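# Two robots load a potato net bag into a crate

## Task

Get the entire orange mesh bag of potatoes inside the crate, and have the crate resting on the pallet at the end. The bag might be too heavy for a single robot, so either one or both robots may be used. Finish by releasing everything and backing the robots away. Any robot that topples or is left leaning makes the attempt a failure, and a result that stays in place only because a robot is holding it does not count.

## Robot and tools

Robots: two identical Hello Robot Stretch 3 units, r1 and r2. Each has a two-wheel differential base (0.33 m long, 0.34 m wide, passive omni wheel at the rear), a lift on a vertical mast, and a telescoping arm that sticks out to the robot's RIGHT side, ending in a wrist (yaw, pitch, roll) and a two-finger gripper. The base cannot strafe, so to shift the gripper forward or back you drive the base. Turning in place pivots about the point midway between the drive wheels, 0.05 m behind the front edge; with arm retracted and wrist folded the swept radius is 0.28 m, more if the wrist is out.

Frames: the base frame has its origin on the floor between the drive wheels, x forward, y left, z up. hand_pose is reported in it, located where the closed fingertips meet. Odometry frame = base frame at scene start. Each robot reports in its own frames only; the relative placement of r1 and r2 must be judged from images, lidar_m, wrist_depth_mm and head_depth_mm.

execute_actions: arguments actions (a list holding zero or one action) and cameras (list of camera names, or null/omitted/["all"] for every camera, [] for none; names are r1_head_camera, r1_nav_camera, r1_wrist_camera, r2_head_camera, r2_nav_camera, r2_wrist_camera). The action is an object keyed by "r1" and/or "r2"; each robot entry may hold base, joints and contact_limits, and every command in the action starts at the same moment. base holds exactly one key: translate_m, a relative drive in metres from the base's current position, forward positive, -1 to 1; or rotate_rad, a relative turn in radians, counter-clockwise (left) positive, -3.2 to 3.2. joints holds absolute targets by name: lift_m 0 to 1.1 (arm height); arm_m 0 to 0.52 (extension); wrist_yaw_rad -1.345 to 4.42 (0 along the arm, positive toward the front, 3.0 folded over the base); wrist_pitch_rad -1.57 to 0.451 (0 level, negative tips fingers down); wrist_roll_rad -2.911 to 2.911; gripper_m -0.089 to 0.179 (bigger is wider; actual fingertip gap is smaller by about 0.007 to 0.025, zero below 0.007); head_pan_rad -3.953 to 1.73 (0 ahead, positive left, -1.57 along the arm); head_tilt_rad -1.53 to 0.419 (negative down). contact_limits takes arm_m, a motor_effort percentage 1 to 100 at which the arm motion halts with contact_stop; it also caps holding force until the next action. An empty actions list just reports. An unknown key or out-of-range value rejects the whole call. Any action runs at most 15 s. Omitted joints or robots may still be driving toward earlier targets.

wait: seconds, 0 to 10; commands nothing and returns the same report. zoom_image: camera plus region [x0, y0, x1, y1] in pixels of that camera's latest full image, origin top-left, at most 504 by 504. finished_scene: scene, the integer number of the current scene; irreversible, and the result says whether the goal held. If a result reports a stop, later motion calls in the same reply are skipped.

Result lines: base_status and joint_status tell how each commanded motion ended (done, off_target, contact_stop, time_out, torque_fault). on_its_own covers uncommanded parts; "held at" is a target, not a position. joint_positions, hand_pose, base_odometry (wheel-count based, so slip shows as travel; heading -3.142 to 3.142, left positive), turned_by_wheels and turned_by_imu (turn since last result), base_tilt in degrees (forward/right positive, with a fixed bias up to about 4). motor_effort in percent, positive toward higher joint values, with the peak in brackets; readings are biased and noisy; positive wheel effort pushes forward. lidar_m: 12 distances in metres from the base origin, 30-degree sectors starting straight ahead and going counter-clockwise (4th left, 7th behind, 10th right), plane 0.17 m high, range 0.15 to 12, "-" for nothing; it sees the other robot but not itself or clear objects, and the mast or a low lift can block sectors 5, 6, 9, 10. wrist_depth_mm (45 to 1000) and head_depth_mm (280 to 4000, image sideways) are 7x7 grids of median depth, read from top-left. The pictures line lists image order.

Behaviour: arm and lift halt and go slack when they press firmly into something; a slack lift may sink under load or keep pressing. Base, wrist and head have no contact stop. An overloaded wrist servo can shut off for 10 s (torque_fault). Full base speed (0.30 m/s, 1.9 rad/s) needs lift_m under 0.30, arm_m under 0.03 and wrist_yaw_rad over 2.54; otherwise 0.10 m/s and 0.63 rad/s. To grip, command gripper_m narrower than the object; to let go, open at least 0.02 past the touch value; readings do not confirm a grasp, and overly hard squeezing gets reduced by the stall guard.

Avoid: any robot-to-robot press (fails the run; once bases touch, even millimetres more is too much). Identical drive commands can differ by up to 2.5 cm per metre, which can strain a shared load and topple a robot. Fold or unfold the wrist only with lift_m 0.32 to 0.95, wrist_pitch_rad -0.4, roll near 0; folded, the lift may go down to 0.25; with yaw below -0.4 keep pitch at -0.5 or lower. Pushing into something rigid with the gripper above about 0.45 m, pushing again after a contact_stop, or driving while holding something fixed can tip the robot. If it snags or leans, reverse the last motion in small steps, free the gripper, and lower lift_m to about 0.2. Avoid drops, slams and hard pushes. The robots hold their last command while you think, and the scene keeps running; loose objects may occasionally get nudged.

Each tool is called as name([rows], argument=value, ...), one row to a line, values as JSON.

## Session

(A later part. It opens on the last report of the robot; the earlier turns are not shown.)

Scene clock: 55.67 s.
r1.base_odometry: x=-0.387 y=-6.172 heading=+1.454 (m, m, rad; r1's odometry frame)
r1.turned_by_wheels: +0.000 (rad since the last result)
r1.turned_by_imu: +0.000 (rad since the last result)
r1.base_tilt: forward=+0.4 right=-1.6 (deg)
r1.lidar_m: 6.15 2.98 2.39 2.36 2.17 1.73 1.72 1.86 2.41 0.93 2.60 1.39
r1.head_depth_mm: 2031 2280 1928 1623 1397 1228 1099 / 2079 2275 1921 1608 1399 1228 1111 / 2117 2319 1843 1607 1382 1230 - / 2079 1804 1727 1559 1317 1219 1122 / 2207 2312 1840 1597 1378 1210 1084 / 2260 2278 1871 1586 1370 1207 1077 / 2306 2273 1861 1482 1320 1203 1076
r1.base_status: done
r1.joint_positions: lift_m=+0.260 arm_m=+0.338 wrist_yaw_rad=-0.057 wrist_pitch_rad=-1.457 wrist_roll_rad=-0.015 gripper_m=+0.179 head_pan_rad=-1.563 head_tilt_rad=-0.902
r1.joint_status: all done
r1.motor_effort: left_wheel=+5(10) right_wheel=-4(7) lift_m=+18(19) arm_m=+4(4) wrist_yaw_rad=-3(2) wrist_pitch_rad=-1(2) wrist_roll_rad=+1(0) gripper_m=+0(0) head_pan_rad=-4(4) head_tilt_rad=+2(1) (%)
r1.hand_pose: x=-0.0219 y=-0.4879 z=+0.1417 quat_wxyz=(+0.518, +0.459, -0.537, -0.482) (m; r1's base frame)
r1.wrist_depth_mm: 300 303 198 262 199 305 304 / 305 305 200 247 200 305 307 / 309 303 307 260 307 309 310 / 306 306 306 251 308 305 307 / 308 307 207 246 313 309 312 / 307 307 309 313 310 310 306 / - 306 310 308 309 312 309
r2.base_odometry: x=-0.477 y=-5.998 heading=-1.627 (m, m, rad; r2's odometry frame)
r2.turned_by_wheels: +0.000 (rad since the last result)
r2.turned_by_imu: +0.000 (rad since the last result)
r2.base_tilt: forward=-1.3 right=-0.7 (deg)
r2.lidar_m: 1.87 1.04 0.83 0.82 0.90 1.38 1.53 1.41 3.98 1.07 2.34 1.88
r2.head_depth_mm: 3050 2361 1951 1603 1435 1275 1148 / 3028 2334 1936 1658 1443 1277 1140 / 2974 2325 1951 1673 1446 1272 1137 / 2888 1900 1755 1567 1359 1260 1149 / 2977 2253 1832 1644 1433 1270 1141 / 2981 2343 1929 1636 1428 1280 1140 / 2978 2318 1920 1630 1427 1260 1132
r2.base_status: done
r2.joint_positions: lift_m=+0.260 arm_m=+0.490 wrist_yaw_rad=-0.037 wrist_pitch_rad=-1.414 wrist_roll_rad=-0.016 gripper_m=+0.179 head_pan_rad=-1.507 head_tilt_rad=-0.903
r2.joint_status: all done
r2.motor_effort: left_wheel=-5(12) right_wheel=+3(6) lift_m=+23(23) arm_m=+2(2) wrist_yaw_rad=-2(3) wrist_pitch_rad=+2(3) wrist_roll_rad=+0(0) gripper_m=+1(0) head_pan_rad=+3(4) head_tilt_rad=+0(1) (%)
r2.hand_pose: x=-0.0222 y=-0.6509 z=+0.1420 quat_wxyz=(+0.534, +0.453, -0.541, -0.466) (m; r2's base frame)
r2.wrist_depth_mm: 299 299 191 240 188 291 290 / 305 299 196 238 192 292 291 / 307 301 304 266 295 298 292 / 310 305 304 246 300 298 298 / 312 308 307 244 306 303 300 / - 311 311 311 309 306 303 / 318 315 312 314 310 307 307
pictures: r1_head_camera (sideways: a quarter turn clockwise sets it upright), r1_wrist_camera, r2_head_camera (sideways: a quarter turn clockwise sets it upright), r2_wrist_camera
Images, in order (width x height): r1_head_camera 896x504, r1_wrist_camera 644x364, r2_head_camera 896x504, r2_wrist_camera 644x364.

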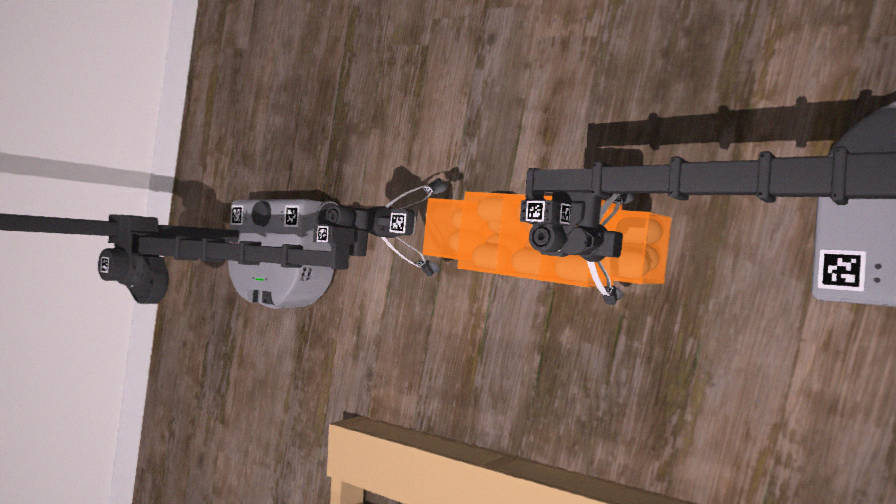

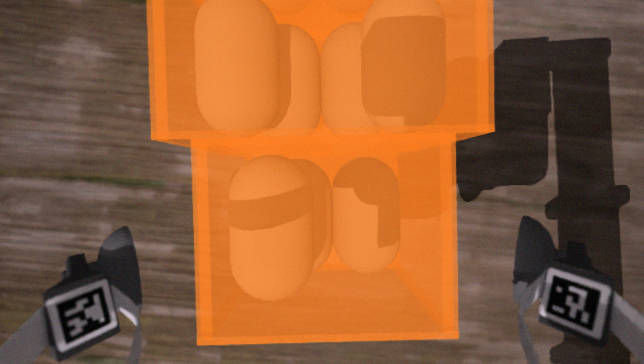

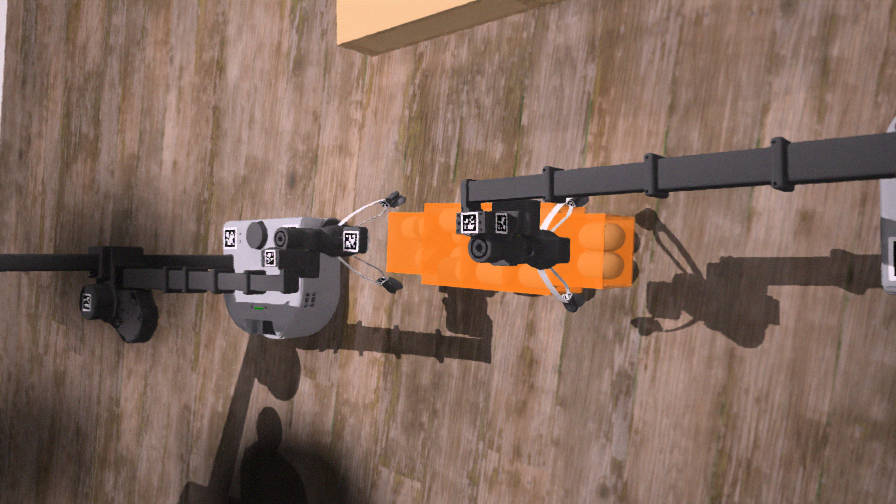

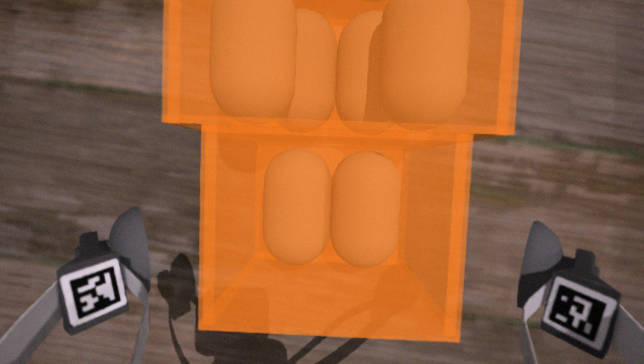

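execute_actions([
  {"r1": {"joints": {"lift_m": 0.19}}, "r2": {"joints": {"lift_m": 0.19}}},
], cameras=["r1_head_camera", "r1_wrist_camera", "r2_head_camera", "r2_wrist_camera"])

Scene clock: 57.43 s.
r1.base_odometry: x=-0.387 y=-6.172 heading=+1.454 (m, m, rad; r1's odometry frame)
r1.turned_by_wheels: +0.000 (rad since the last result)
r1.turned_by_imu: +0.000 (rad since the last result)
r1.base_tilt: forward=+0.4 right=-1.7 (deg)
r1.lidar_m: 6.09 2.98 2.38 2.36 2.17 1.73 1.71 1.86 2.41 1.54 2.59 1.39
r1.head_depth_mm: 2045 2280 1907 1621 1399 1230 1099 / 2081 2288 1916 1622 1397 1229 1111 / 2123 2314 1869 1606 1397 1220 - / 2122 1653 1725 1526 1332 1219 1125 / 2191 2299 1850 1582 1372 1211 1090 / 2251 2270 1861 1575 1368 1213 1077 / 2293 2247 1863 1473 1322 1205 1076
r1.base_status: not commanded
r1.joint_positions: lift_m=+0.198 arm_m=+0.338 wrist_yaw_rad=-0.057 wrist_pitch_rad=-1.457 wrist_roll_rad=-0.015 gripper_m=+0.179 head_pan_rad=-1.563 head_tilt_rad=-0.902
r1.joint_status: lift_m contact_stop (moved -0.063 of -0.070)
r1.on_its_own: lift_m is slack since a contact_stop, until your next command for it (your +0.190 is given up)
r1.motor_effort: left_wheel=+3(5) right_wheel=-2(4) lift_m=+22(26) arm_m=+4(4) wrist_yaw_rad=-2(3) wrist_pitch_rad=-1(1) wrist_roll_rad=+0(0) gripper_m=+0(0) head_pan_rad=-3(4) head_tilt_rad=+2(2) (%)
r1.hand_pose: x=-0.0219 y=-0.4877 z=+0.0791 quat_wxyz=(+0.518, +0.459, -0.536, -0.483) (m; r1's base frame)
r1.wrist_depth_mm: 240 239 138 184 138 242 243 / 241 241 142 185 144 244 243 / 242 243 199 245 242 243 245 / 243 243 133 191 196 244 244 / 243 245 130 186 188 245 246 / 245 245 131 189 246 245 247 / - 246 136 246 246 246 246
r2.base_odometry: x=-0.477 y=-5.998 heading=-1.627 (m, m, rad; r2's odometry frame)
r2.turned_by_wheels: +0.000 (rad since the last result)
r2.turned_by_imu: +0.000 (rad since the last result)
r2.base_tilt: forward=-1.1 right=-0.7 (deg)
r2.lidar_m: 1.87 1.04 0.83 0.82 0.90 1.38 1.53 1.41 3.97 1.09 2.34 1.89
r2.head_depth_mm: 2979 2375 1937 1599 1437 1271 1144 / 3058 2342 1937 1661 1438 1270 1141 / 2996 2340 1942 1655 1427 1265 1146 / 2903 1899 1753 1552 1359 1266 1151 / 2955 2238 1834 1644 1431 1271 1137 / 2977 2350 1945 1647 1436 1271 1139 / 2972 2359 1925 1636 1440 1269 1138
r2.base_status: not commanded
r2.joint_positions: lift_m=+0.201 arm_m=+0.490 wrist_yaw_rad=-0.037 wrist_pitch_rad=-1.412 wrist_roll_rad=-0.016 gripper_m=+0.179 head_pan_rad=-1.507 head_tilt_rad=-0.902
r2.joint_status: lift_m contact_stop (moved -0.060 of -0.070)
r2.on_its_own: lift_m is slack since a contact_stop, until your next command for it (your +0.190 is given up)
r2.motor_effort: left_wheel=-5(6) right_wheel=+3(5) lift_m=+24(24) arm_m=+2(2) wrist_yaw_rad=-2(3) wrist_pitch_rad=+1(2) wrist_roll_rad=+0(0) gripper_m=+0(1) head_pan_rad=+4(4) head_tilt_rad=+2(0) (%)
r2.hand_pose: x=-0.0222 y=-0.6513 z=+0.0824 quat_wxyz=(+0.534, +0.453, -0.542, -0.465) (m; r2's base frame)
r2.wrist_depth_mm: 240 241 132 181 142 130 232 / 244 242 141 185 146 139 235 / 246 244 243 242 239 238 237 / 248 247 244 188 191 242 240 / 250 249 246 187 190 241 240 / - 249 250 201 246 245 242 / 254 253 252 248 247 245 245
pictures: r1_head_camera (sideways: a quarter turn clockwise sets it upright), r1_wrist_camera, r2_head_camera (sideways: a quarter turn clockwise sets it upright), r2_wrist_camera
Images, in order (width x height): r1_head_camera 896x504, r1_wrist_camera 644x364, r2_head_camera 896x504, r2_wrist_camera 644x364.

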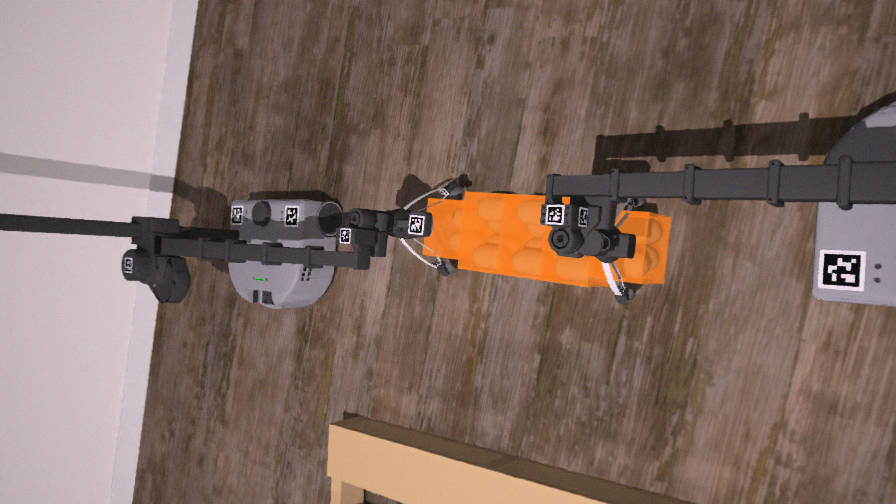

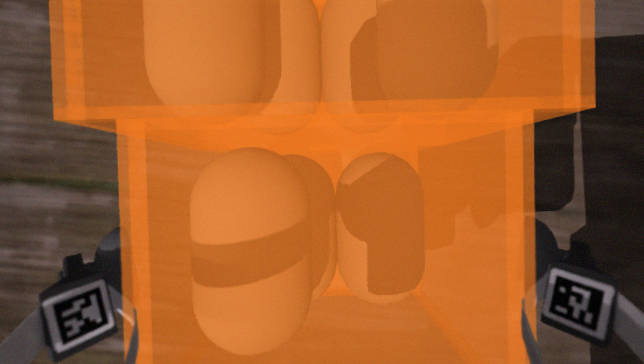

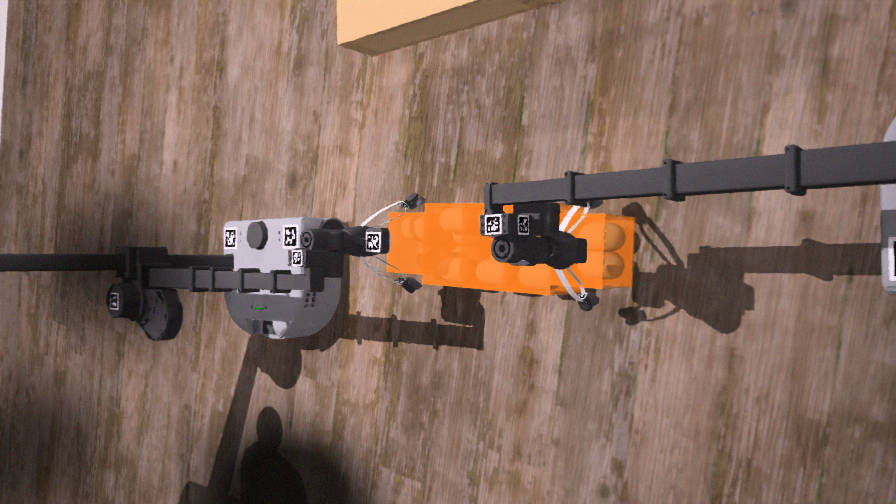

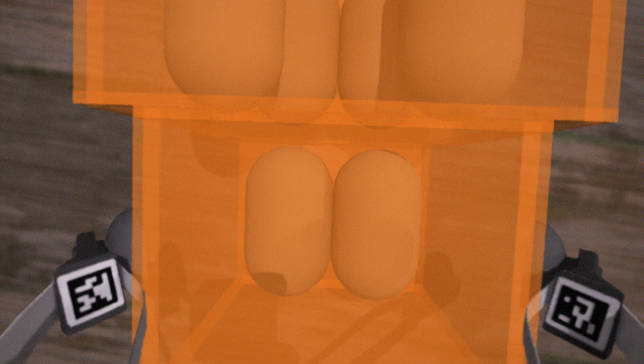

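execute_actions([
  {"r1": {"joints": {"gripper_m": 0.08}}, "r2": {"joints": {"gripper_m": 0.08}}},
], cameras=["r1_head_camera", "r1_wrist_camera", "r2_head_camera", "r2_wrist_camera"])

Scene clock: 59.37 s.
r1.base_odometry: x=-0.387 y=-6.172 heading=+1.454 (m, m, rad; r1's odometry frame)
r1.turned_by_wheels: +0.000 (rad since the last result)
r1.turned_by_imu: +0.000 (rad since the last result)
r1.base_tilt: forward=+0.3 right=-1.7 (deg)
r1.lidar_m: 6.18 2.98 2.38 2.35 2.17 1.74 1.72 1.86 2.41 1.54 2.60 1.39
r1.head_depth_mm: 2048 2264 1940 1615 1396 1225 1099 / 2096 2271 1919 1620 1401 1225 1110 / 2118 2312 1861 1602 1401 1221 - / 2133 1673 1711 1534 1326 1209 1123 / 2219 2301 1853 1577 1375 1218 1084 / 2247 2301 1876 1583 1361 1208 1079 / 2315 2272 1855 1475 1311 1205 1073
r1.base_status: not commanded
r1.joint_positions: lift_m=+0.204 arm_m=+0.338 wrist_yaw_rad=-0.057 wrist_pitch_rad=-1.457 wrist_roll_rad=-0.015 gripper_m=+0.082 head_pan_rad=-1.563 head_tilt_rad=-0.901
r1.joint_status: all done
r1.on_its_own: lift_m is slack since a contact_stop, until your next command for it (your +0.190 is given up)
r1.motor_effort: left_wheel=+2(5) right_wheel=-2(5) lift_m=+22(22) arm_m=+5(4) wrist_yaw_rad=-2(2) wrist_pitch_rad=-1(0) wrist_roll_rad=+1(0) gripper_m=-3(100) head_pan_rad=-4(4) head_tilt_rad=+1(2) (%)
r1.hand_pose: x=-0.0219 y=-0.4878 z=+0.0853 quat_wxyz=(+0.518, +0.459, -0.537, -0.483) (m; r1's base frame)
r1.wrist_depth_mm: 247 246 143 190 143 248 249 / 248 247 147 191 149 250 249 / 248 248 205 248 248 252 252 / 249 248 140 197 204 251 249 / 251 249 137 192 196 252 252 / 252 - 137 195 254 251 251 / 253 250 250 252 252 252 254
r2.base_odometry: x=-0.477 y=-5.998 heading=-1.627 (m, m, rad; r2's odometry frame)
r2.turned_by_wheels: +0.000 (rad since the last result)
r2.turned_by_imu: +0.000 (rad since the last result)
r2.base_tilt: forward=-1.1 right=-0.8 (deg)
r2.lidar_m: 1.87 1.03 0.83 0.82 0.90 1.38 1.53 1.40 3.96 1.54 2.35 1.89
r2.head_depth_mm: 3036 2376 1945 1599 1434 1271 1148 / 3002 2360 1931 1661 1436 1269 1138 / 3033 2369 1925 1650 1433 1269 1148 / 2882 1902 1739 1555 1355 1267 1148 / 2990 2219 1854 1652 1432 1266 1138 / 2994 2348 1936 1641 1422 1263 1133 / 2981 2350 1931 1642 1427 1263 1134
r2.base_status: not commanded
r2.joint_positions: lift_m=+0.207 arm_m=+0.490 wrist_yaw_rad=-0.037 wrist_pitch_rad=-1.410 wrist_roll_rad=-0.016 gripper_m=+0.083 head_pan_rad=-1.507 head_tilt_rad=-0.901
r2.joint_status: all done
r2.on_its_own: lift_m is slack since a contact_stop, until your next command for it (your +0.190 is given up)
r2.motor_effort: left_wheel=-4(9) right_wheel=+3(9) lift_m=+27(26) arm_m=+2(2) wrist_yaw_rad=-2(2) wrist_pitch_rad=+0(2) wrist_roll_rad=+0(0) gripper_m=-11(100) head_pan_rad=+4(4) head_tilt_rad=+0(1) (%)
r2.hand_pose: x=-0.0223 y=-0.6519 z=+0.0891 quat_wxyz=(+0.534, +0.452, -0.542, -0.465) (m; r2's base frame)
r2.wrist_depth_mm: 248 247 139 187 146 138 236 / 250 250 146 191 149 148 242 / 251 252 251 246 243 245 243 / 253 253 251 195 203 247 246 / 259 255 255 195 201 248 246 / 258 - 257 254 253 251 249 / 262 261 260 257 253 254 251
pictures: r1_head_camera (sideways: a quarter turn clockwise sets it upright), r1_wrist_camera, r2_head_camera (sideways: a quarter turn clockwise sets it upright), r2_wrist_camera
Images, in order (width x height): r1_head_camera 896x504, r1_wrist_camera 644x364, r2_head_camera 896x504, r2_wrist_camera 644x364.

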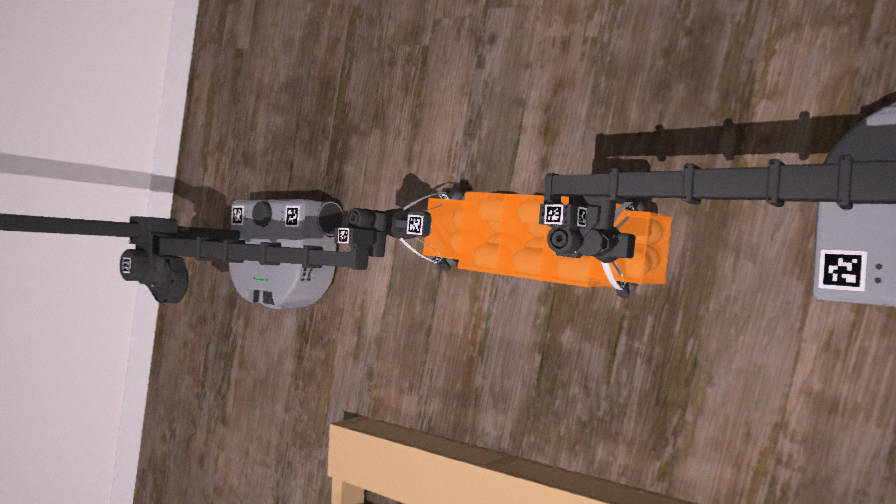

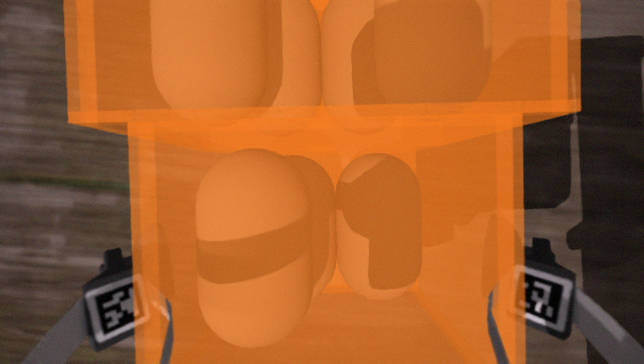

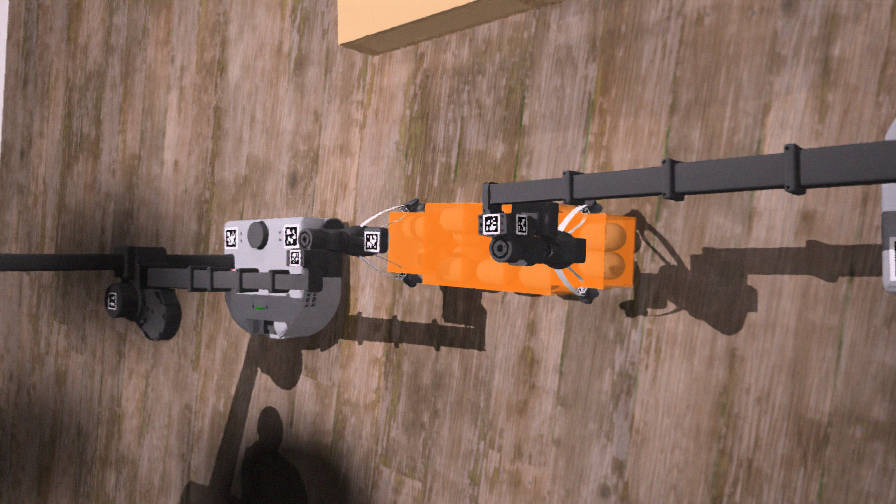

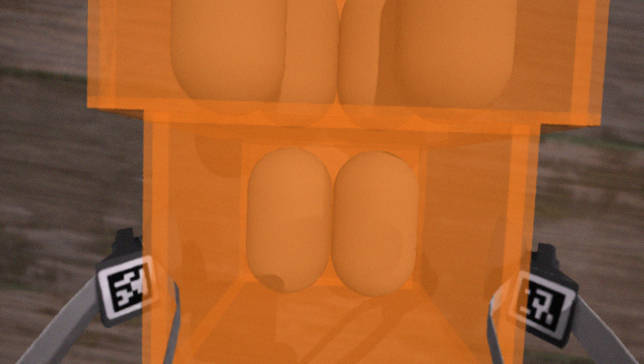

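execute_actions([
  {"r1": {"joints": {"gripper_m": 0.04, "lift_m": 0.205}}, "r2": {"joints": {"gripper_m": 0.04, "lift_m": 0.208}}},
], cameras=["r1_wrist_camera", "r2_wrist_camera"])

Scene clock: 61.53 s.
r1.base_odometry: x=-0.387 y=-6.172 heading=+1.454 (m, m, rad; r1's odometry frame)
r1.turned_by_wheels: +0.000 (rad since the last result)
r1.turned_by_imu: +0.000 (rad since the last result)
r1.base_tilt: forward=+0.3 right=-1.6 (deg)
r1.lidar_m: 6.18 2.97 2.38 2.36 2.17 1.73 1.71 1.86 2.41 1.54 2.60 1.39
r1.head_depth_mm: 2038 2269 1929 1622 1396 1229 1100 / 2063 2260 1901 1605 1394 1228 1110 / 2108 2306 1867 1602 1399 1225 - / 2119 1675 1720 1537 1334 1219 1121 / 2201 2308 1848 1584 1367 1210 1090 / 2249 2289 1872 1584 1363 1209 1077 / 2296 2262 1843 1486 1322 1206 1073
r1.base_status: not commanded
r1.joint_positions: lift_m=+0.205 arm_m=+0.338 wrist_yaw_rad=-0.057 wrist_pitch_rad=-1.456 wrist_roll_rad=-0.015 gripper_m=+0.042 head_pan_rad=-1.563 head_tilt_rad=-0.901
r1.joint_status: all done
r1.motor_effort: left_wheel=+3(3) right_wheel=-2(2) lift_m=+25(25) arm_m=+4(4) wrist_yaw_rad=-2(3) wrist_pitch_rad=-1(1) wrist_roll_rad=+1(1) gripper_m=-40(100) head_pan_rad=-4(3) head_tilt_rad=+1(1) (%)
r1.hand_pose: x=-0.0219 y=-0.4881 z=+0.0862 quat_wxyz=(+0.518, +0.459, -0.537, -0.482) (m; r1's base frame)
r1.wrist_depth_mm: 248 248 143 191 144 249 250 / 248 247 148 192 149 249 247 / 250 250 203 249 252 251 252 / 252 249 141 197 207 252 252 / 252 250 137 192 196 251 254 / 250 - 138 195 253 - 254 / 253 250 252 252 254 254 254
r2.base_odometry: x=-0.477 y=-5.998 heading=-1.627 (m, m, rad; r2's odometry frame)
r2.turned_by_wheels: +0.000 (rad since the last result)
r2.turned_by_imu: +0.001 (rad since the last result)
r2.base_tilt: forward=-1.0 right=-0.8 (deg)
r2.lidar_m: 1.87 1.04 0.83 0.82 0.90 1.38 1.53 1.40 3.97 1.54 2.35 1.89
r2.head_depth_mm: 3031 2367 1947 1602 1433 1275 1144 / 3040 2364 1938 1661 1436 1274 1143 / 2971 2360 1947 1660 1432 1272 1152 / 2852 1893 1739 1554 1359 1265 1147 / 2951 2226 1837 1642 1432 1264 1136 / 2954 2350 1930 1651 1428 1269 1142 / 2991 2334 1941 1645 1422 1266 1141
r2.base_status: not commanded
r2.joint_positions: lift_m=+0.208 arm_m=+0.490 wrist_yaw_rad=-0.037 wrist_pitch_rad=-1.409 wrist_roll_rad=-0.016 gripper_m=+0.042 head_pan_rad=-1.507 head_tilt_rad=-0.901
r2.joint_status: all done
r2.motor_effort: left_wheel=-4(4) right_wheel=+3(3) lift_m=+28(29) arm_m=+2(2) wrist_yaw_rad=-2(2) wrist_pitch_rad=-1(0) wrist_roll_rad=+0(0) gripper_m=-47(100) head_pan_rad=+4(4) head_tilt_rad=+1(0) (%)
r2.hand_pose: x=-0.0223 y=-0.6521 z=+0.0899 quat_wxyz=(+0.535, +0.452, -0.542, -0.465) (m; r2's base frame)
r2.wrist_depth_mm: 248 249 139 189 148 139 239 / 250 248 146 190 150 150 241 / 253 252 250 248 247 246 244 / 254 254 253 197 202 248 246 / 255 256 254 193 201 249 249 / 258 - 254 255 252 251 249 / 260 260 258 258 255 255 250
pictures: r1_wrist_camera, r2_wrist_camera
Images, in order (width x height): r1_wrist_camera 644x364, r2_wrist_camera 644x364.

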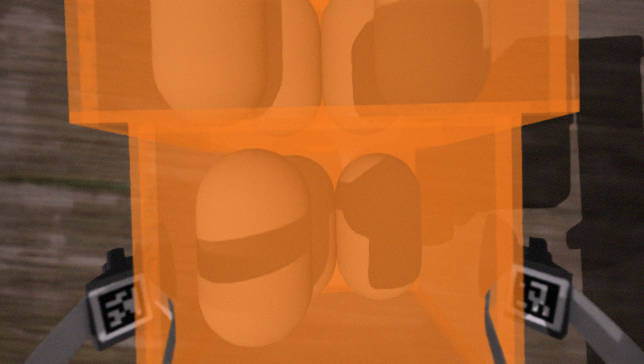

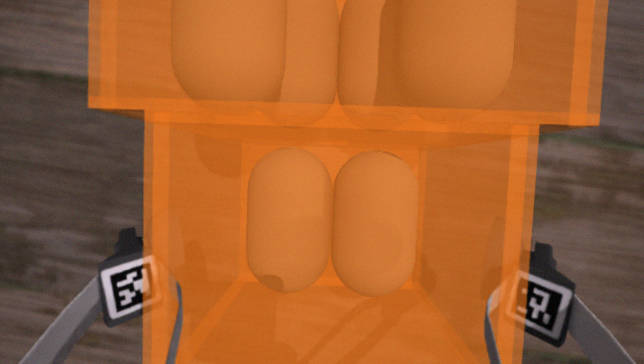

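execute_actions([
  {"r1": {"joints": {"lift_m": 0.245}}, "r2": {"joints": {"lift_m": 0.248}}},
], cameras=["r1_head_camera", "r1_wrist_camera", "r2_wrist_camera"])

Scene clock: 62.80 s.
r1.base_odometry: x=-0.387 y=-6.172 heading=+1.454 (m, m, rad; r1's odometry frame)
r1.turned_by_wheels: +0.000 (rad since the last result)
r1.turned_by_imu: +0.000 (rad since the last result)
r1.base_tilt: forward=+0.4 right=-1.6 (deg)
r1.lidar_m: 6.16 2.98 2.38 2.36 2.17 1.73 1.72 1.86 2.42 0.92 2.60 1.39
r1.head_depth_mm: 2042 2265 1915 1612 1393 1228 1100 / 2087 2272 1923 1615 1395 1216 1108 / 2118 2307 1865 1575 1391 1229 - / 2065 1717 1757 1476 1311 1203 1121 / 2217 2296 1837 1589 1380 1210 1086 / 2257 2299 1857 1587 1372 1210 1077 / 2296 2263 1865 1474 1317 1203 1073
r1.base_status: not commanded
r1.joint_positions: lift_m=+0.244 arm_m=+0.338 wrist_yaw_rad=-0.057 wrist_pitch_rad=-1.422 wrist_roll_rad=-0.015 gripper_m=+0.050 head_pan_rad=-1.563 head_tilt_rad=-0.901
r1.joint_status: all done
r1.on_its_own: gripper_m is held at +0.048, not at your +0.040, by its stall guard, which is still easing
r1.motor_effort: left_wheel=+3(3) right_wheel=-2(2) lift_m=+34(32) arm_m=+0(4) wrist_yaw_rad=-2(2) wrist_pitch_rad=-12(13) wrist_roll_rad=+0(0) gripper_m=-35(40) head_pan_rad=-3(4) head_tilt_rad=+1(1) (%)
r1.hand_pose: x=-0.0224 y=-0.4971 z=+0.1260 quat_wxyz=(+0.527, +0.450, -0.544, -0.474) (m; r1's base frame)
r1.wrist_depth_mm: 290 291 172 291 170 295 293 / 294 292 163 218 166 293 292 / 293 291 207 214 212 291 293 / 289 290 151 215 293 293 292 / 288 288 141 196 199 293 294 / 290 - 139 195 198 - 291 / 288 288 145 289 288 288 292
r2.base_odometry: x=-0.477 y=-5.998 heading=-1.627 (m, m, rad; r2's odometry frame)
r2.turned_by_wheels: +0.000 (rad since the last result)
r2.turned_by_imu: +0.000 (rad since the last result)
r2.base_tilt: forward=-1.0 right=-0.7 (deg)
r2.lidar_m: 1.87 1.04 0.83 0.83 0.90 1.38 1.53 1.40 3.96 1.07 2.35 1.88
r2.head_depth_mm: 2974 2348 1952 1599 1440 1269 1144 / 3019 2375 1955 1646 1442 1275 1139 / 2942 2329 1943 1647 1424 1264 1147 / 2844 1899 1735 1528 1364 1270 1144 / 2969 2223 1851 1661 1428 1270 1140 / 2976 2324 1931 1632 1433 1261 1135 / 2947 2322 1933 1631 1429 1269 1137
r2.base_status: not commanded
r2.joint_positions: lift_m=+0.247 arm_m=+0.490 wrist_yaw_rad=-0.037 wrist_pitch_rad=-1.378 wrist_roll_rad=-0.016 gripper_m=+0.051 head_pan_rad=-1.507 head_tilt_rad=-0.901
r2.joint_status: all done
r2.on_its_own: gripper_m is held at +0.049, not at your +0.040, by its stall guard, which is still easing
r2.motor_effort: left_wheel=-4(4) right_wheel=+3(3) lift_m=+38(39) arm_m=-1(2) wrist_yaw_rad=-2(2) wrist_pitch_rad=-18(18) wrist_roll_rad=+0(0) gripper_m=-42(46) head_pan_rad=+4(4) head_tilt_rad=+1(1) (%)
r2.hand_pose: x=-0.0226 y=-0.6604 z=+0.1300 quat_wxyz=(+0.542, +0.443, -0.549, -0.456) (m; r2's base frame)
r2.wrist_depth_mm: 293 291 165 249 168 284 283 / 293 293 163 212 164 285 284 / 294 293 289 214 210 284 286 / 292 294 294 204 287 287 286 / 296 297 293 196 205 289 288 / 300 - 294 198 287 - 288 / 297 299 295 291 294 291 289
pictures: r1_head_camera (sideways: a quarter turn clockwise sets it upright), r1_wrist_camera, r2_wrist_camera
Images, in order (width x height): r1_head_camera 896x504, r1_wrist_camera 644x364, r2_wrist_camera 644x364.

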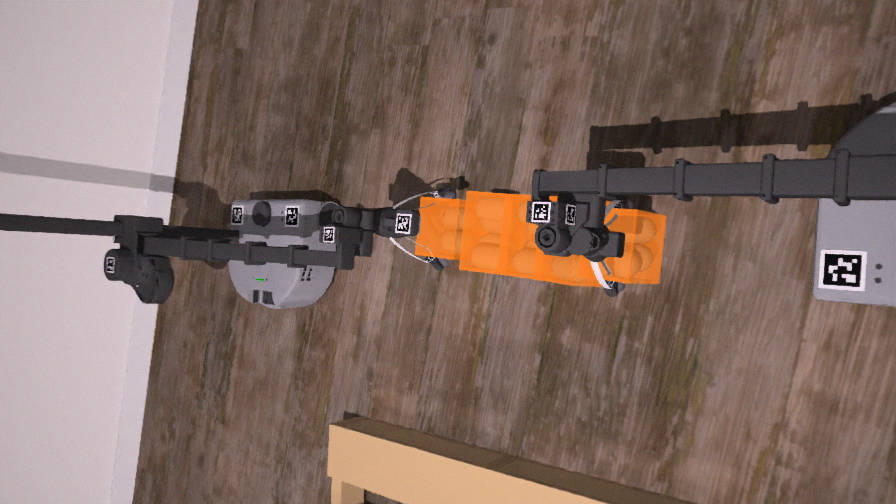

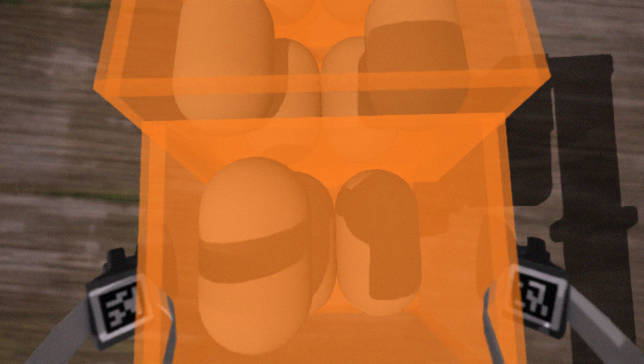

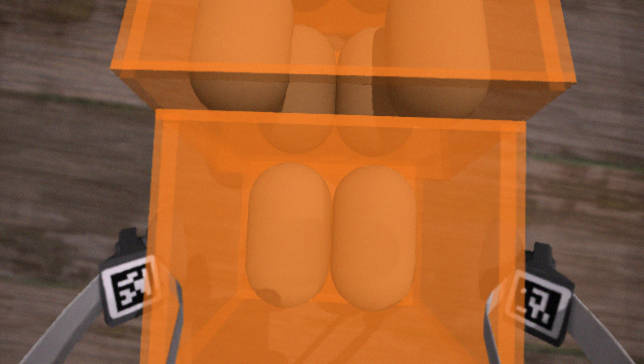

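execute_actions([
  {"r1": {"joints": {"lift_m": 0.285, "arm_m": 0.353}}, "r2": {"joints": {"lift_m": 0.288, "arm_m": 0.50}}},
], cameras=["r1_head_camera", "r1_wrist_camera", "r2_wrist_camera"])

Scene clock: 64.10 s.
r1.base_odometry: x=-0.387 y=-6.172 heading=+1.454 (m, m, rad; r1's odometry frame)
r1.turned_by_wheels: +0.000 (rad since the last result)
r1.turned_by_imu: +0.000 (rad since the last result)
r1.base_tilt: forward=+0.3 right=-1.6 (deg)
r1.lidar_m: 6.13 2.97 2.38 2.36 2.17 1.73 1.72 1.87 2.41 0.47 2.59 1.39
r1.head_depth_mm: 2033 2278 1919 1609 1392 1229 1099 / 2080 2292 1917 1613 1391 1226 1107 / 2109 2306 1857 1571 1387 1222 - / 2029 1833 1723 1491 1241 1216 1123 / 2193 2297 1838 1584 1379 1210 1088 / 2256 2286 1867 1582 1372 1210 1083 / 2317 2282 1858 1483 1318 1206 1073
r1.base_status: not commanded
r1.joint_positions: lift_m=+0.284 arm_m=+0.353 wrist_yaw_rad=-0.057 wrist_pitch_rad=-1.430 wrist_roll_rad=-0.015 gripper_m=+0.057 head_pan_rad=-1.563 head_tilt_rad=-0.901
r1.joint_status: all done
r1.on_its_own: gripper_m is held at +0.056, not at your +0.040, by its stall guard, which is still easing
r1.motor_effort: left_wheel=+3(3) right_wheel=-2(2) lift_m=+36(38) arm_m=+1(3) wrist_yaw_rad=-3(2) wrist_pitch_rad=-10(13) wrist_roll_rad=+0(0) gripper_m=-18(36) head_pan_rad=-3(3) head_tilt_rad=+1(1) (%)
r1.hand_pose: x=-0.0223 y=-0.5100 z=+0.1658 quat_wxyz=(+0.525, +0.452, -0.543, -0.476) (m; r1's base frame)
r1.wrist_depth_mm: 329 332 196 264 192 333 331 / 332 332 178 240 177 333 333 / 330 329 183 223 188 329 333 / 331 332 219 228 328 332 334 / 329 331 145 199 203 333 333 / 328 - 140 193 195 - 332 / 330 329 140 329 331 331 329
r2.base_odometry: x=-0.477 y=-5.998 heading=-1.627 (m, m, rad; r2's odometry frame)
r2.turned_by_wheels: +0.000 (rad since the last result)
r2.turned_by_imu: +0.000 (rad since the last result)
r2.base_tilt: forward=-1.2 right=-0.8 (deg)
r2.lidar_m: 1.87 1.04 0.83 0.82 0.90 1.38 1.53 1.40 3.96 1.02 2.35 1.89
r2.head_depth_mm: 3059 2371 1944 1597 1437 1279 1141 / 2997 2363 1956 1658 1437 1273 1141 / 3009 2350 1949 1682 1417 1280 1140 / 2853 1937 1750 1516 1352 1270 1147 / 3010 2278 1845 1635 1429 1270 1140 / 2918 2342 1926 1634 1419 1266 1136 / 2983 2339 1933 1641 1426 1273 1135
r2.base_status: not commanded
r2.joint_positions: lift_m=+0.287 arm_m=+0.500 wrist_yaw_rad=-0.037 wrist_pitch_rad=-1.385 wrist_roll_rad=-0.016 gripper_m=+0.058 head_pan_rad=-1.507 head_tilt_rad=-0.901
r2.joint_status: all done
r2.on_its_own: gripper_m is held at +0.057, not at your +0.040, by its stall guard, which is still easing
r2.motor_effort: left_wheel=-4(4) right_wheel=+3(3) lift_m=+41(41) arm_m=+0(1) wrist_yaw_rad=-2(2) wrist_pitch_rad=-14(18) wrist_roll_rad=+0(0) gripper_m=-26(43) head_pan_rad=+4(5) head_tilt_rad=+0(1) (%)
r2.hand_pose: x=-0.0225 y=-0.6685 z=+0.1697 quat_wxyz=(+0.540, +0.445, -0.548, -0.458) (m; r2's base frame)
r2.wrist_depth_mm: 329 332 185 263 186 323 318 / 334 330 174 229 173 325 322 / 331 333 330 218 190 326 322 / 334 335 332 226 328 325 327 / 335 333 334 199 210 327 327 / 341 - 337 195 204 331 326 / 341 335 337 339 334 331 328
pictures: r1_head_camera (sideways: a quarter turn clockwise sets it upright), r1_wrist_camera, r2_wrist_camera
Images, in order (width x height): r1_head_camera 896x504, r1_wrist_camera 644x364, r2_wrist_camera 644x364.

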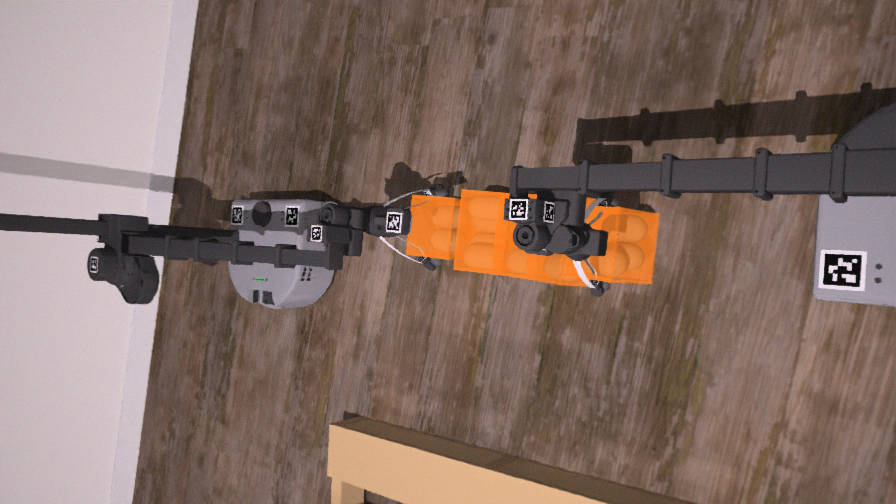

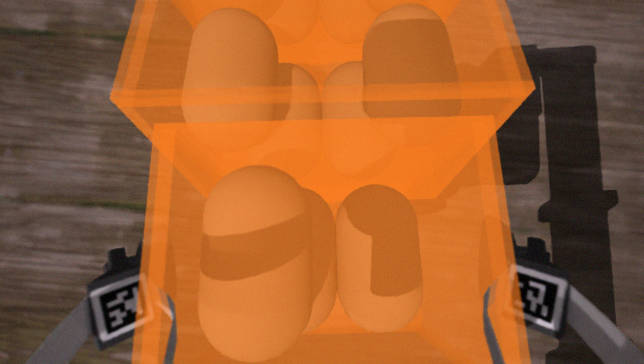

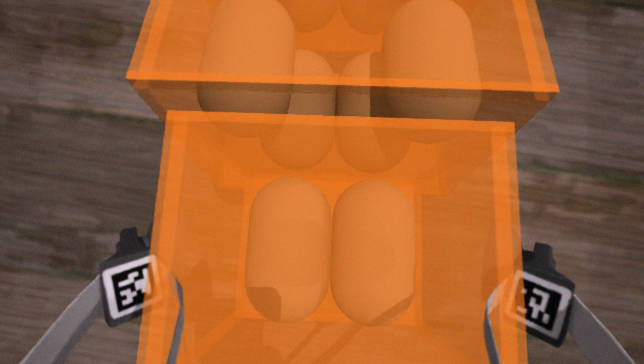

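execute_actions([
  {"r1": {"joints": {"lift_m": 0.325}}, "r2": {"joints": {"lift_m": 0.328}}},
], cameras=["r1_wrist_camera", "r2_wrist_camera"])

Scene clock: 65.37 s.
r1.base_odometry: x=-0.387 y=-6.172 heading=+1.454 (m, m, rad; r1's odometry frame)
r1.turned_by_wheels: +0.000 (rad since the last result)
r1.turned_by_imu: +0.000 (rad since the last result)
r1.base_tilt: forward=+0.4 right=-1.6 (deg)
r1.lidar_m: 6.20 2.98 2.38 2.36 2.17 1.73 1.71 1.86 2.42 0.46 2.60 1.39
r1.head_depth_mm: 2042 2253 1946 1617 1402 1233 1097 / 2070 2292 1904 1615 1391 1223 1115 / 2120 2301 1850 1610 1361 1230 - / 1569 1854 1738 1422 1160 1220 1126 / 2181 2288 1822 1585 1375 1215 1086 / 2246 2296 1871 1573 1372 1207 1077 / 2295 2278 1866 1478 1318 1204 1073
r1.base_status: not commanded
r1.joint_positions: lift_m=+0.324 arm_m=+0.353 wrist_yaw_rad=-0.057 wrist_pitch_rad=-1.430 wrist_roll_rad=-0.015 gripper_m=+0.061 head_pan_rad=-1.563 head_tilt_rad=-0.901
r1.joint_status: all done
r1.on_its_own: gripper_m is held at +0.060, not at your +0.040, by its stall guard, which is still easing
r1.motor_effort: left_wheel=+3(3) right_wheel=-2(2) lift_m=+37(38) arm_m=+1(1) wrist_yaw_rad=-2(3) wrist_pitch_rad=-10(10) wrist_roll_rad=+0(0) gripper_m=-32(32) head_pan_rad=-4(4) head_tilt_rad=+1(1) (%)
r1.hand_pose: x=-0.0223 y=-0.5100 z=+0.2058 quat_wxyz=(+0.525, +0.452, -0.543, -0.476) (m; r1's base frame)
r1.wrist_depth_mm: 372 378 196 264 193 371 372 / 373 375 178 238 178 374 377 / 371 374 184 223 189 374 374 / 367 371 222 227 371 375 376 / 370 372 145 199 204 374 375 / 369 - 140 193 194 - 373 / 371 375 139 373 372 375 375
r2.base_odometry: x=-0.477 y=-5.998 heading=-1.627 (m, m, rad; r2's odometry frame)
r2.turned_by_wheels: +0.000 (rad since the last result)
r2.turned_by_imu: +0.000 (rad since the last result)
r2.base_tilt: forward=-1.0 right=-0.8 (deg)
r2.lidar_m: 1.86 1.03 0.83 0.82 0.90 1.38 1.53 1.41 3.94 0.60 2.34 1.89
r2.head_depth_mm: 2992 2366 1959 1605 1439 1276 1141 / 2968 2361 1949 1643 1431 1277 1142 / 2992 2353 1939 1698 1438 1276 1147 / 2761 1940 1734 1472 1359 1271 1147 / 2981 2358 1843 1648 1426 1268 1136 / 2976 2335 1933 1642 1431 1267 1141 / 2958 2357 1927 1650 1430 1267 1133
r2.base_status: not commanded
r2.joint_positions: lift_m=+0.327 arm_m=+0.500 wrist_yaw_rad=-0.037 wrist_pitch_rad=-1.385 wrist_roll_rad=-0.016 gripper_m=+0.063 head_pan_rad=-1.507 head_tilt_rad=-0.901
r2.joint_status: all done
r2.on_its_own: gripper_m is held at +0.061, not at your +0.040, by its stall guard, which is still easing
r2.motor_effort: left_wheel=-4(4) right_wheel=+3(3) lift_m=+40(42) arm_m=-1(0) wrist_yaw_rad=-2(2) wrist_pitch_rad=-14(14) wrist_roll_rad=+0(0) gripper_m=-37(39) head_pan_rad=+4(4) head_tilt_rad=+0(0) (%)
r2.hand_pose: x=-0.0225 y=-0.6685 z=+0.2097 quat_wxyz=(+0.540, +0.445, -0.548, -0.458) (m; r2's base frame)
r2.wrist_depth_mm: 368 372 185 262 186 359 363 / 376 373 174 229 172 363 361 / 378 371 366 218 191 364 363 / 380 376 370 225 367 370 363 / 380 378 377 199 208 370 366 / 376 - 372 195 203 370 371 / 384 378 380 379 375 377 372
pictures: r1_wrist_camera, r2_wrist_camera
Images, in order (width x height): r1_wrist_camera 644x364, r2_wrist_camera 644x364.

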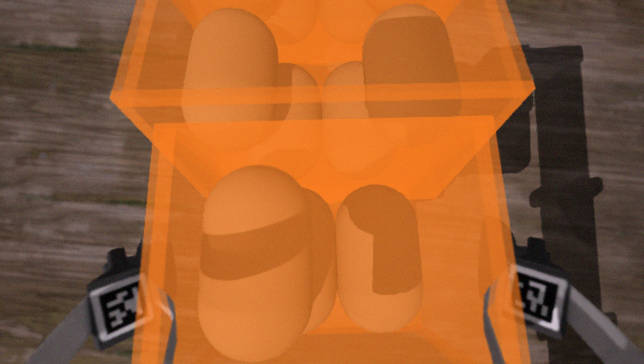

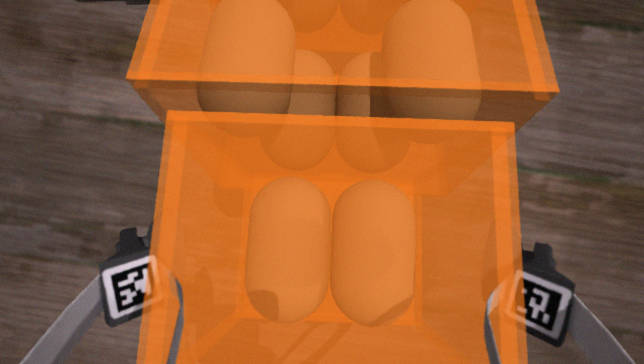

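wait(seconds=5)

Scene clock: 70.47 s.
r1.base_odometry: x=-0.387 y=-6.172 heading=+1.454 (m, m, rad; r1's odometry frame)
r1.turned_by_wheels: +0.000 (rad since the last result)
r1.turned_by_imu: +0.000 (rad since the last result)
r1.base_tilt: forward=+0.2 right=-1.5 (deg)
r1.lidar_m: 6.15 2.99 2.38 2.36 2.16 1.74 1.72 1.86 2.41 0.46 2.59 1.40
r1.head_depth_mm: 2048 2277 1942 1623 1397 1230 1098 / 2086 2295 1918 1611 1390 1221 1113 / 2122 2315 1843 1591 1364 1224 - / 1567 1835 1742 1423 1156 1220 1124 / 2199 2297 1836 1599 1380 1212 1085 / 2253 2296 1857 1573 1371 1204 1083 / 2289 2268 1868 1481 1326 1199 1070
r1.base_status: not commanded
r1.joint_positions: lift_m=+0.324 arm_m=+0.353 wrist_yaw_rad=-0.057 wrist_pitch_rad=-1.430 wrist_roll_rad=-0.015 gripper_m=+0.088 head_pan_rad=-1.563 head_tilt_rad=-0.901
r1.joint_status: all done
r1.on_its_own: gripper_m is held at +0.087, not at your +0.040, by its stall guard, which is still easing
r1.motor_effort: left_wheel=+3(3) right_wheel=-2(2) lift_m=+36(38) arm_m=+1(1) wrist_yaw_rad=-2(3) wrist_pitch_rad=-10(10) wrist_roll_rad=+0(0) gripper_m=-20(32) head_pan_rad=-4(4) head_tilt_rad=+2(1) (%)
r1.hand_pose: x=-0.0223 y=-0.5100 z=+0.2058 quat_wxyz=(+0.525, +0.452, -0.543, -0.476) (m; r1's base frame)
r1.wrist_depth_mm: 371 370 195 264 194 379 374 / 370 372 178 238 178 374 373 / 372 373 184 223 188 370 371 / 372 371 221 228 374 376 378 / 371 369 145 198 204 376 374 / 366 - 139 193 195 - 377 / 373 370 140 372 371 373 374
r2.base_odometry: x=-0.477 y=-5.998 heading=-1.627 (m, m, rad; r2's odometry frame)
r2.turned_by_wheels: +0.000 (rad since the last result)
r2.turned_by_imu: +0.001 (rad since the last result)
r2.base_tilt: forward=-1.1 right=-0.7 (deg)
r2.lidar_m: 1.87 1.04 0.83 0.82 0.90 1.38 1.53 1.41 3.97 0.60 2.34 1.88
r2.head_depth_mm: 2989 2377 1944 1599 1431 1271 1139 / 2977 2349 1948 1653 1442 1272 1146 / 2979 2356 1945 1708 1441 1268 1144 / 2758 1928 1741 1468 1362 1265 1149 / 2964 2360 1830 1644 1427 1267 1136 / 2981 2344 1927 1645 1431 1262 1132 / 2949 2336 1923 1642 1425 1264 1135
r2.base_status: not commanded
r2.joint_positions: lift_m=+0.327 arm_m=+0.500 wrist_yaw_rad=-0.037 wrist_pitch_rad=-1.385 wrist_roll_rad=-0.016 gripper_m=+0.091 head_pan_rad=-1.507 head_tilt_rad=-0.901
r2.joint_status: all done
r2.on_its_own: gripper_m is held at +0.090, not at your +0.040, by its stall guard, which is still easing
r2.motor_effort: left_wheel=-4(4) right_wheel=+3(3) lift_m=+40(42) arm_m=+0(0) wrist_yaw_rad=-2(2) wrist_pitch_rad=-14(14) wrist_roll_rad=+0(0) gripper_m=-24(39) head_pan_rad=+4(4) head_tilt_rad=+1(0) (%)
r2.hand_pose: x=-0.0225 y=-0.6686 z=+0.2097 quat_wxyz=(+0.540, +0.445, -0.548, -0.458) (m; r2's base frame)
r2.wrist_depth_mm: 368 371 185 264 186 365 358 / 369 370 174 230 173 361 359 / 375 377 371 219 189 365 360 / 380 379 374 223 370 362 364 / 384 378 377 198 209 366 362 / 377 - 375 196 205 369 366 / 387 385 378 377 374 374 370
wait: 5.00 s; at rest by 0.17 s
pictures: r1_head_camera (sideways: a quarter turn clockwise sets it upright), r1_nav_camera (sideways: a quarter turn counterclockwise sets it upright), r1_wrist_camera, r2_head_camera (sideways: a quarter turn clockwise sets it upright), r2_nav_camera (sideways: a quarter turn counterclockwise sets it upright), r2_wrist_camera
Images, in order (width x height): r1_head_camera 896x504, r1_nav_camera 672x504, r1_wrist_camera 644x364, r2_head_camera 896x504, r2_nav_camera 672x504, r2_wrist_camera 644x364.

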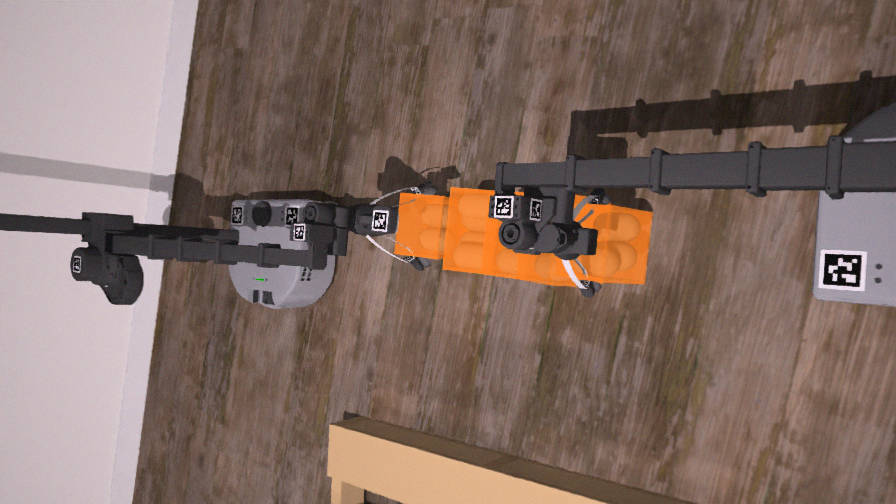

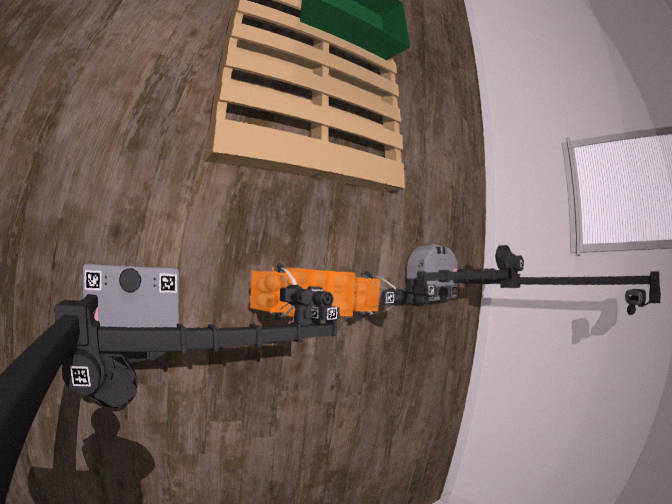

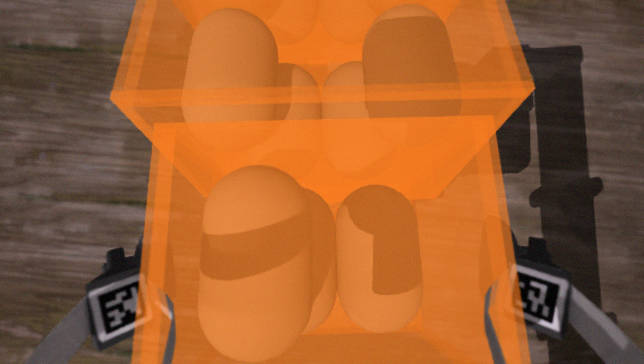

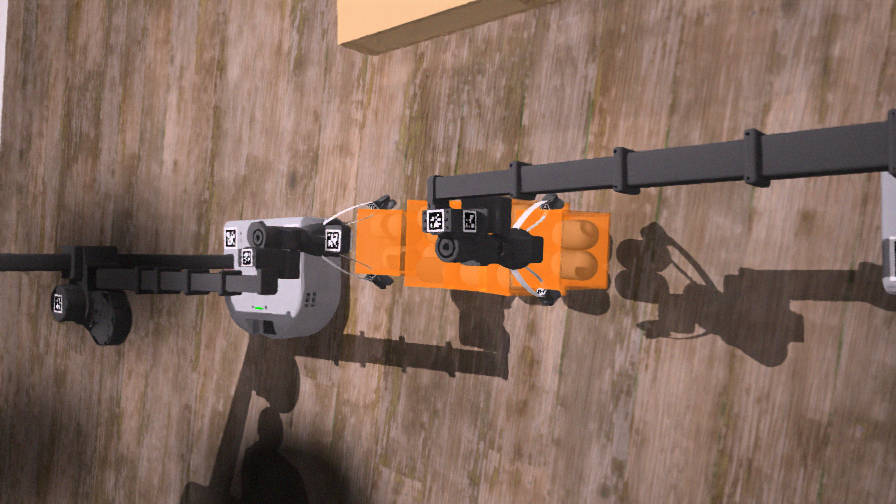

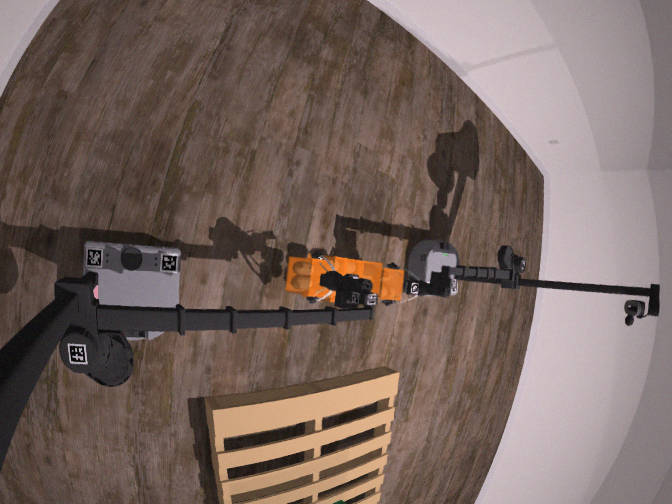

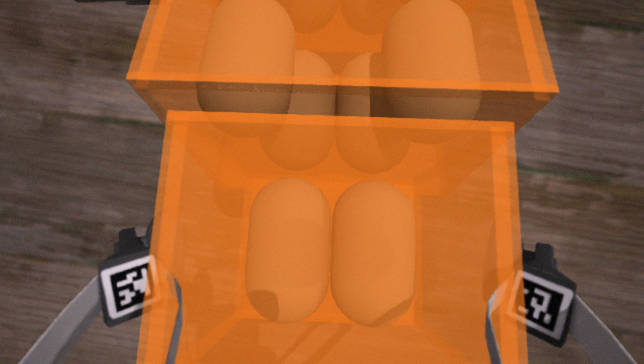

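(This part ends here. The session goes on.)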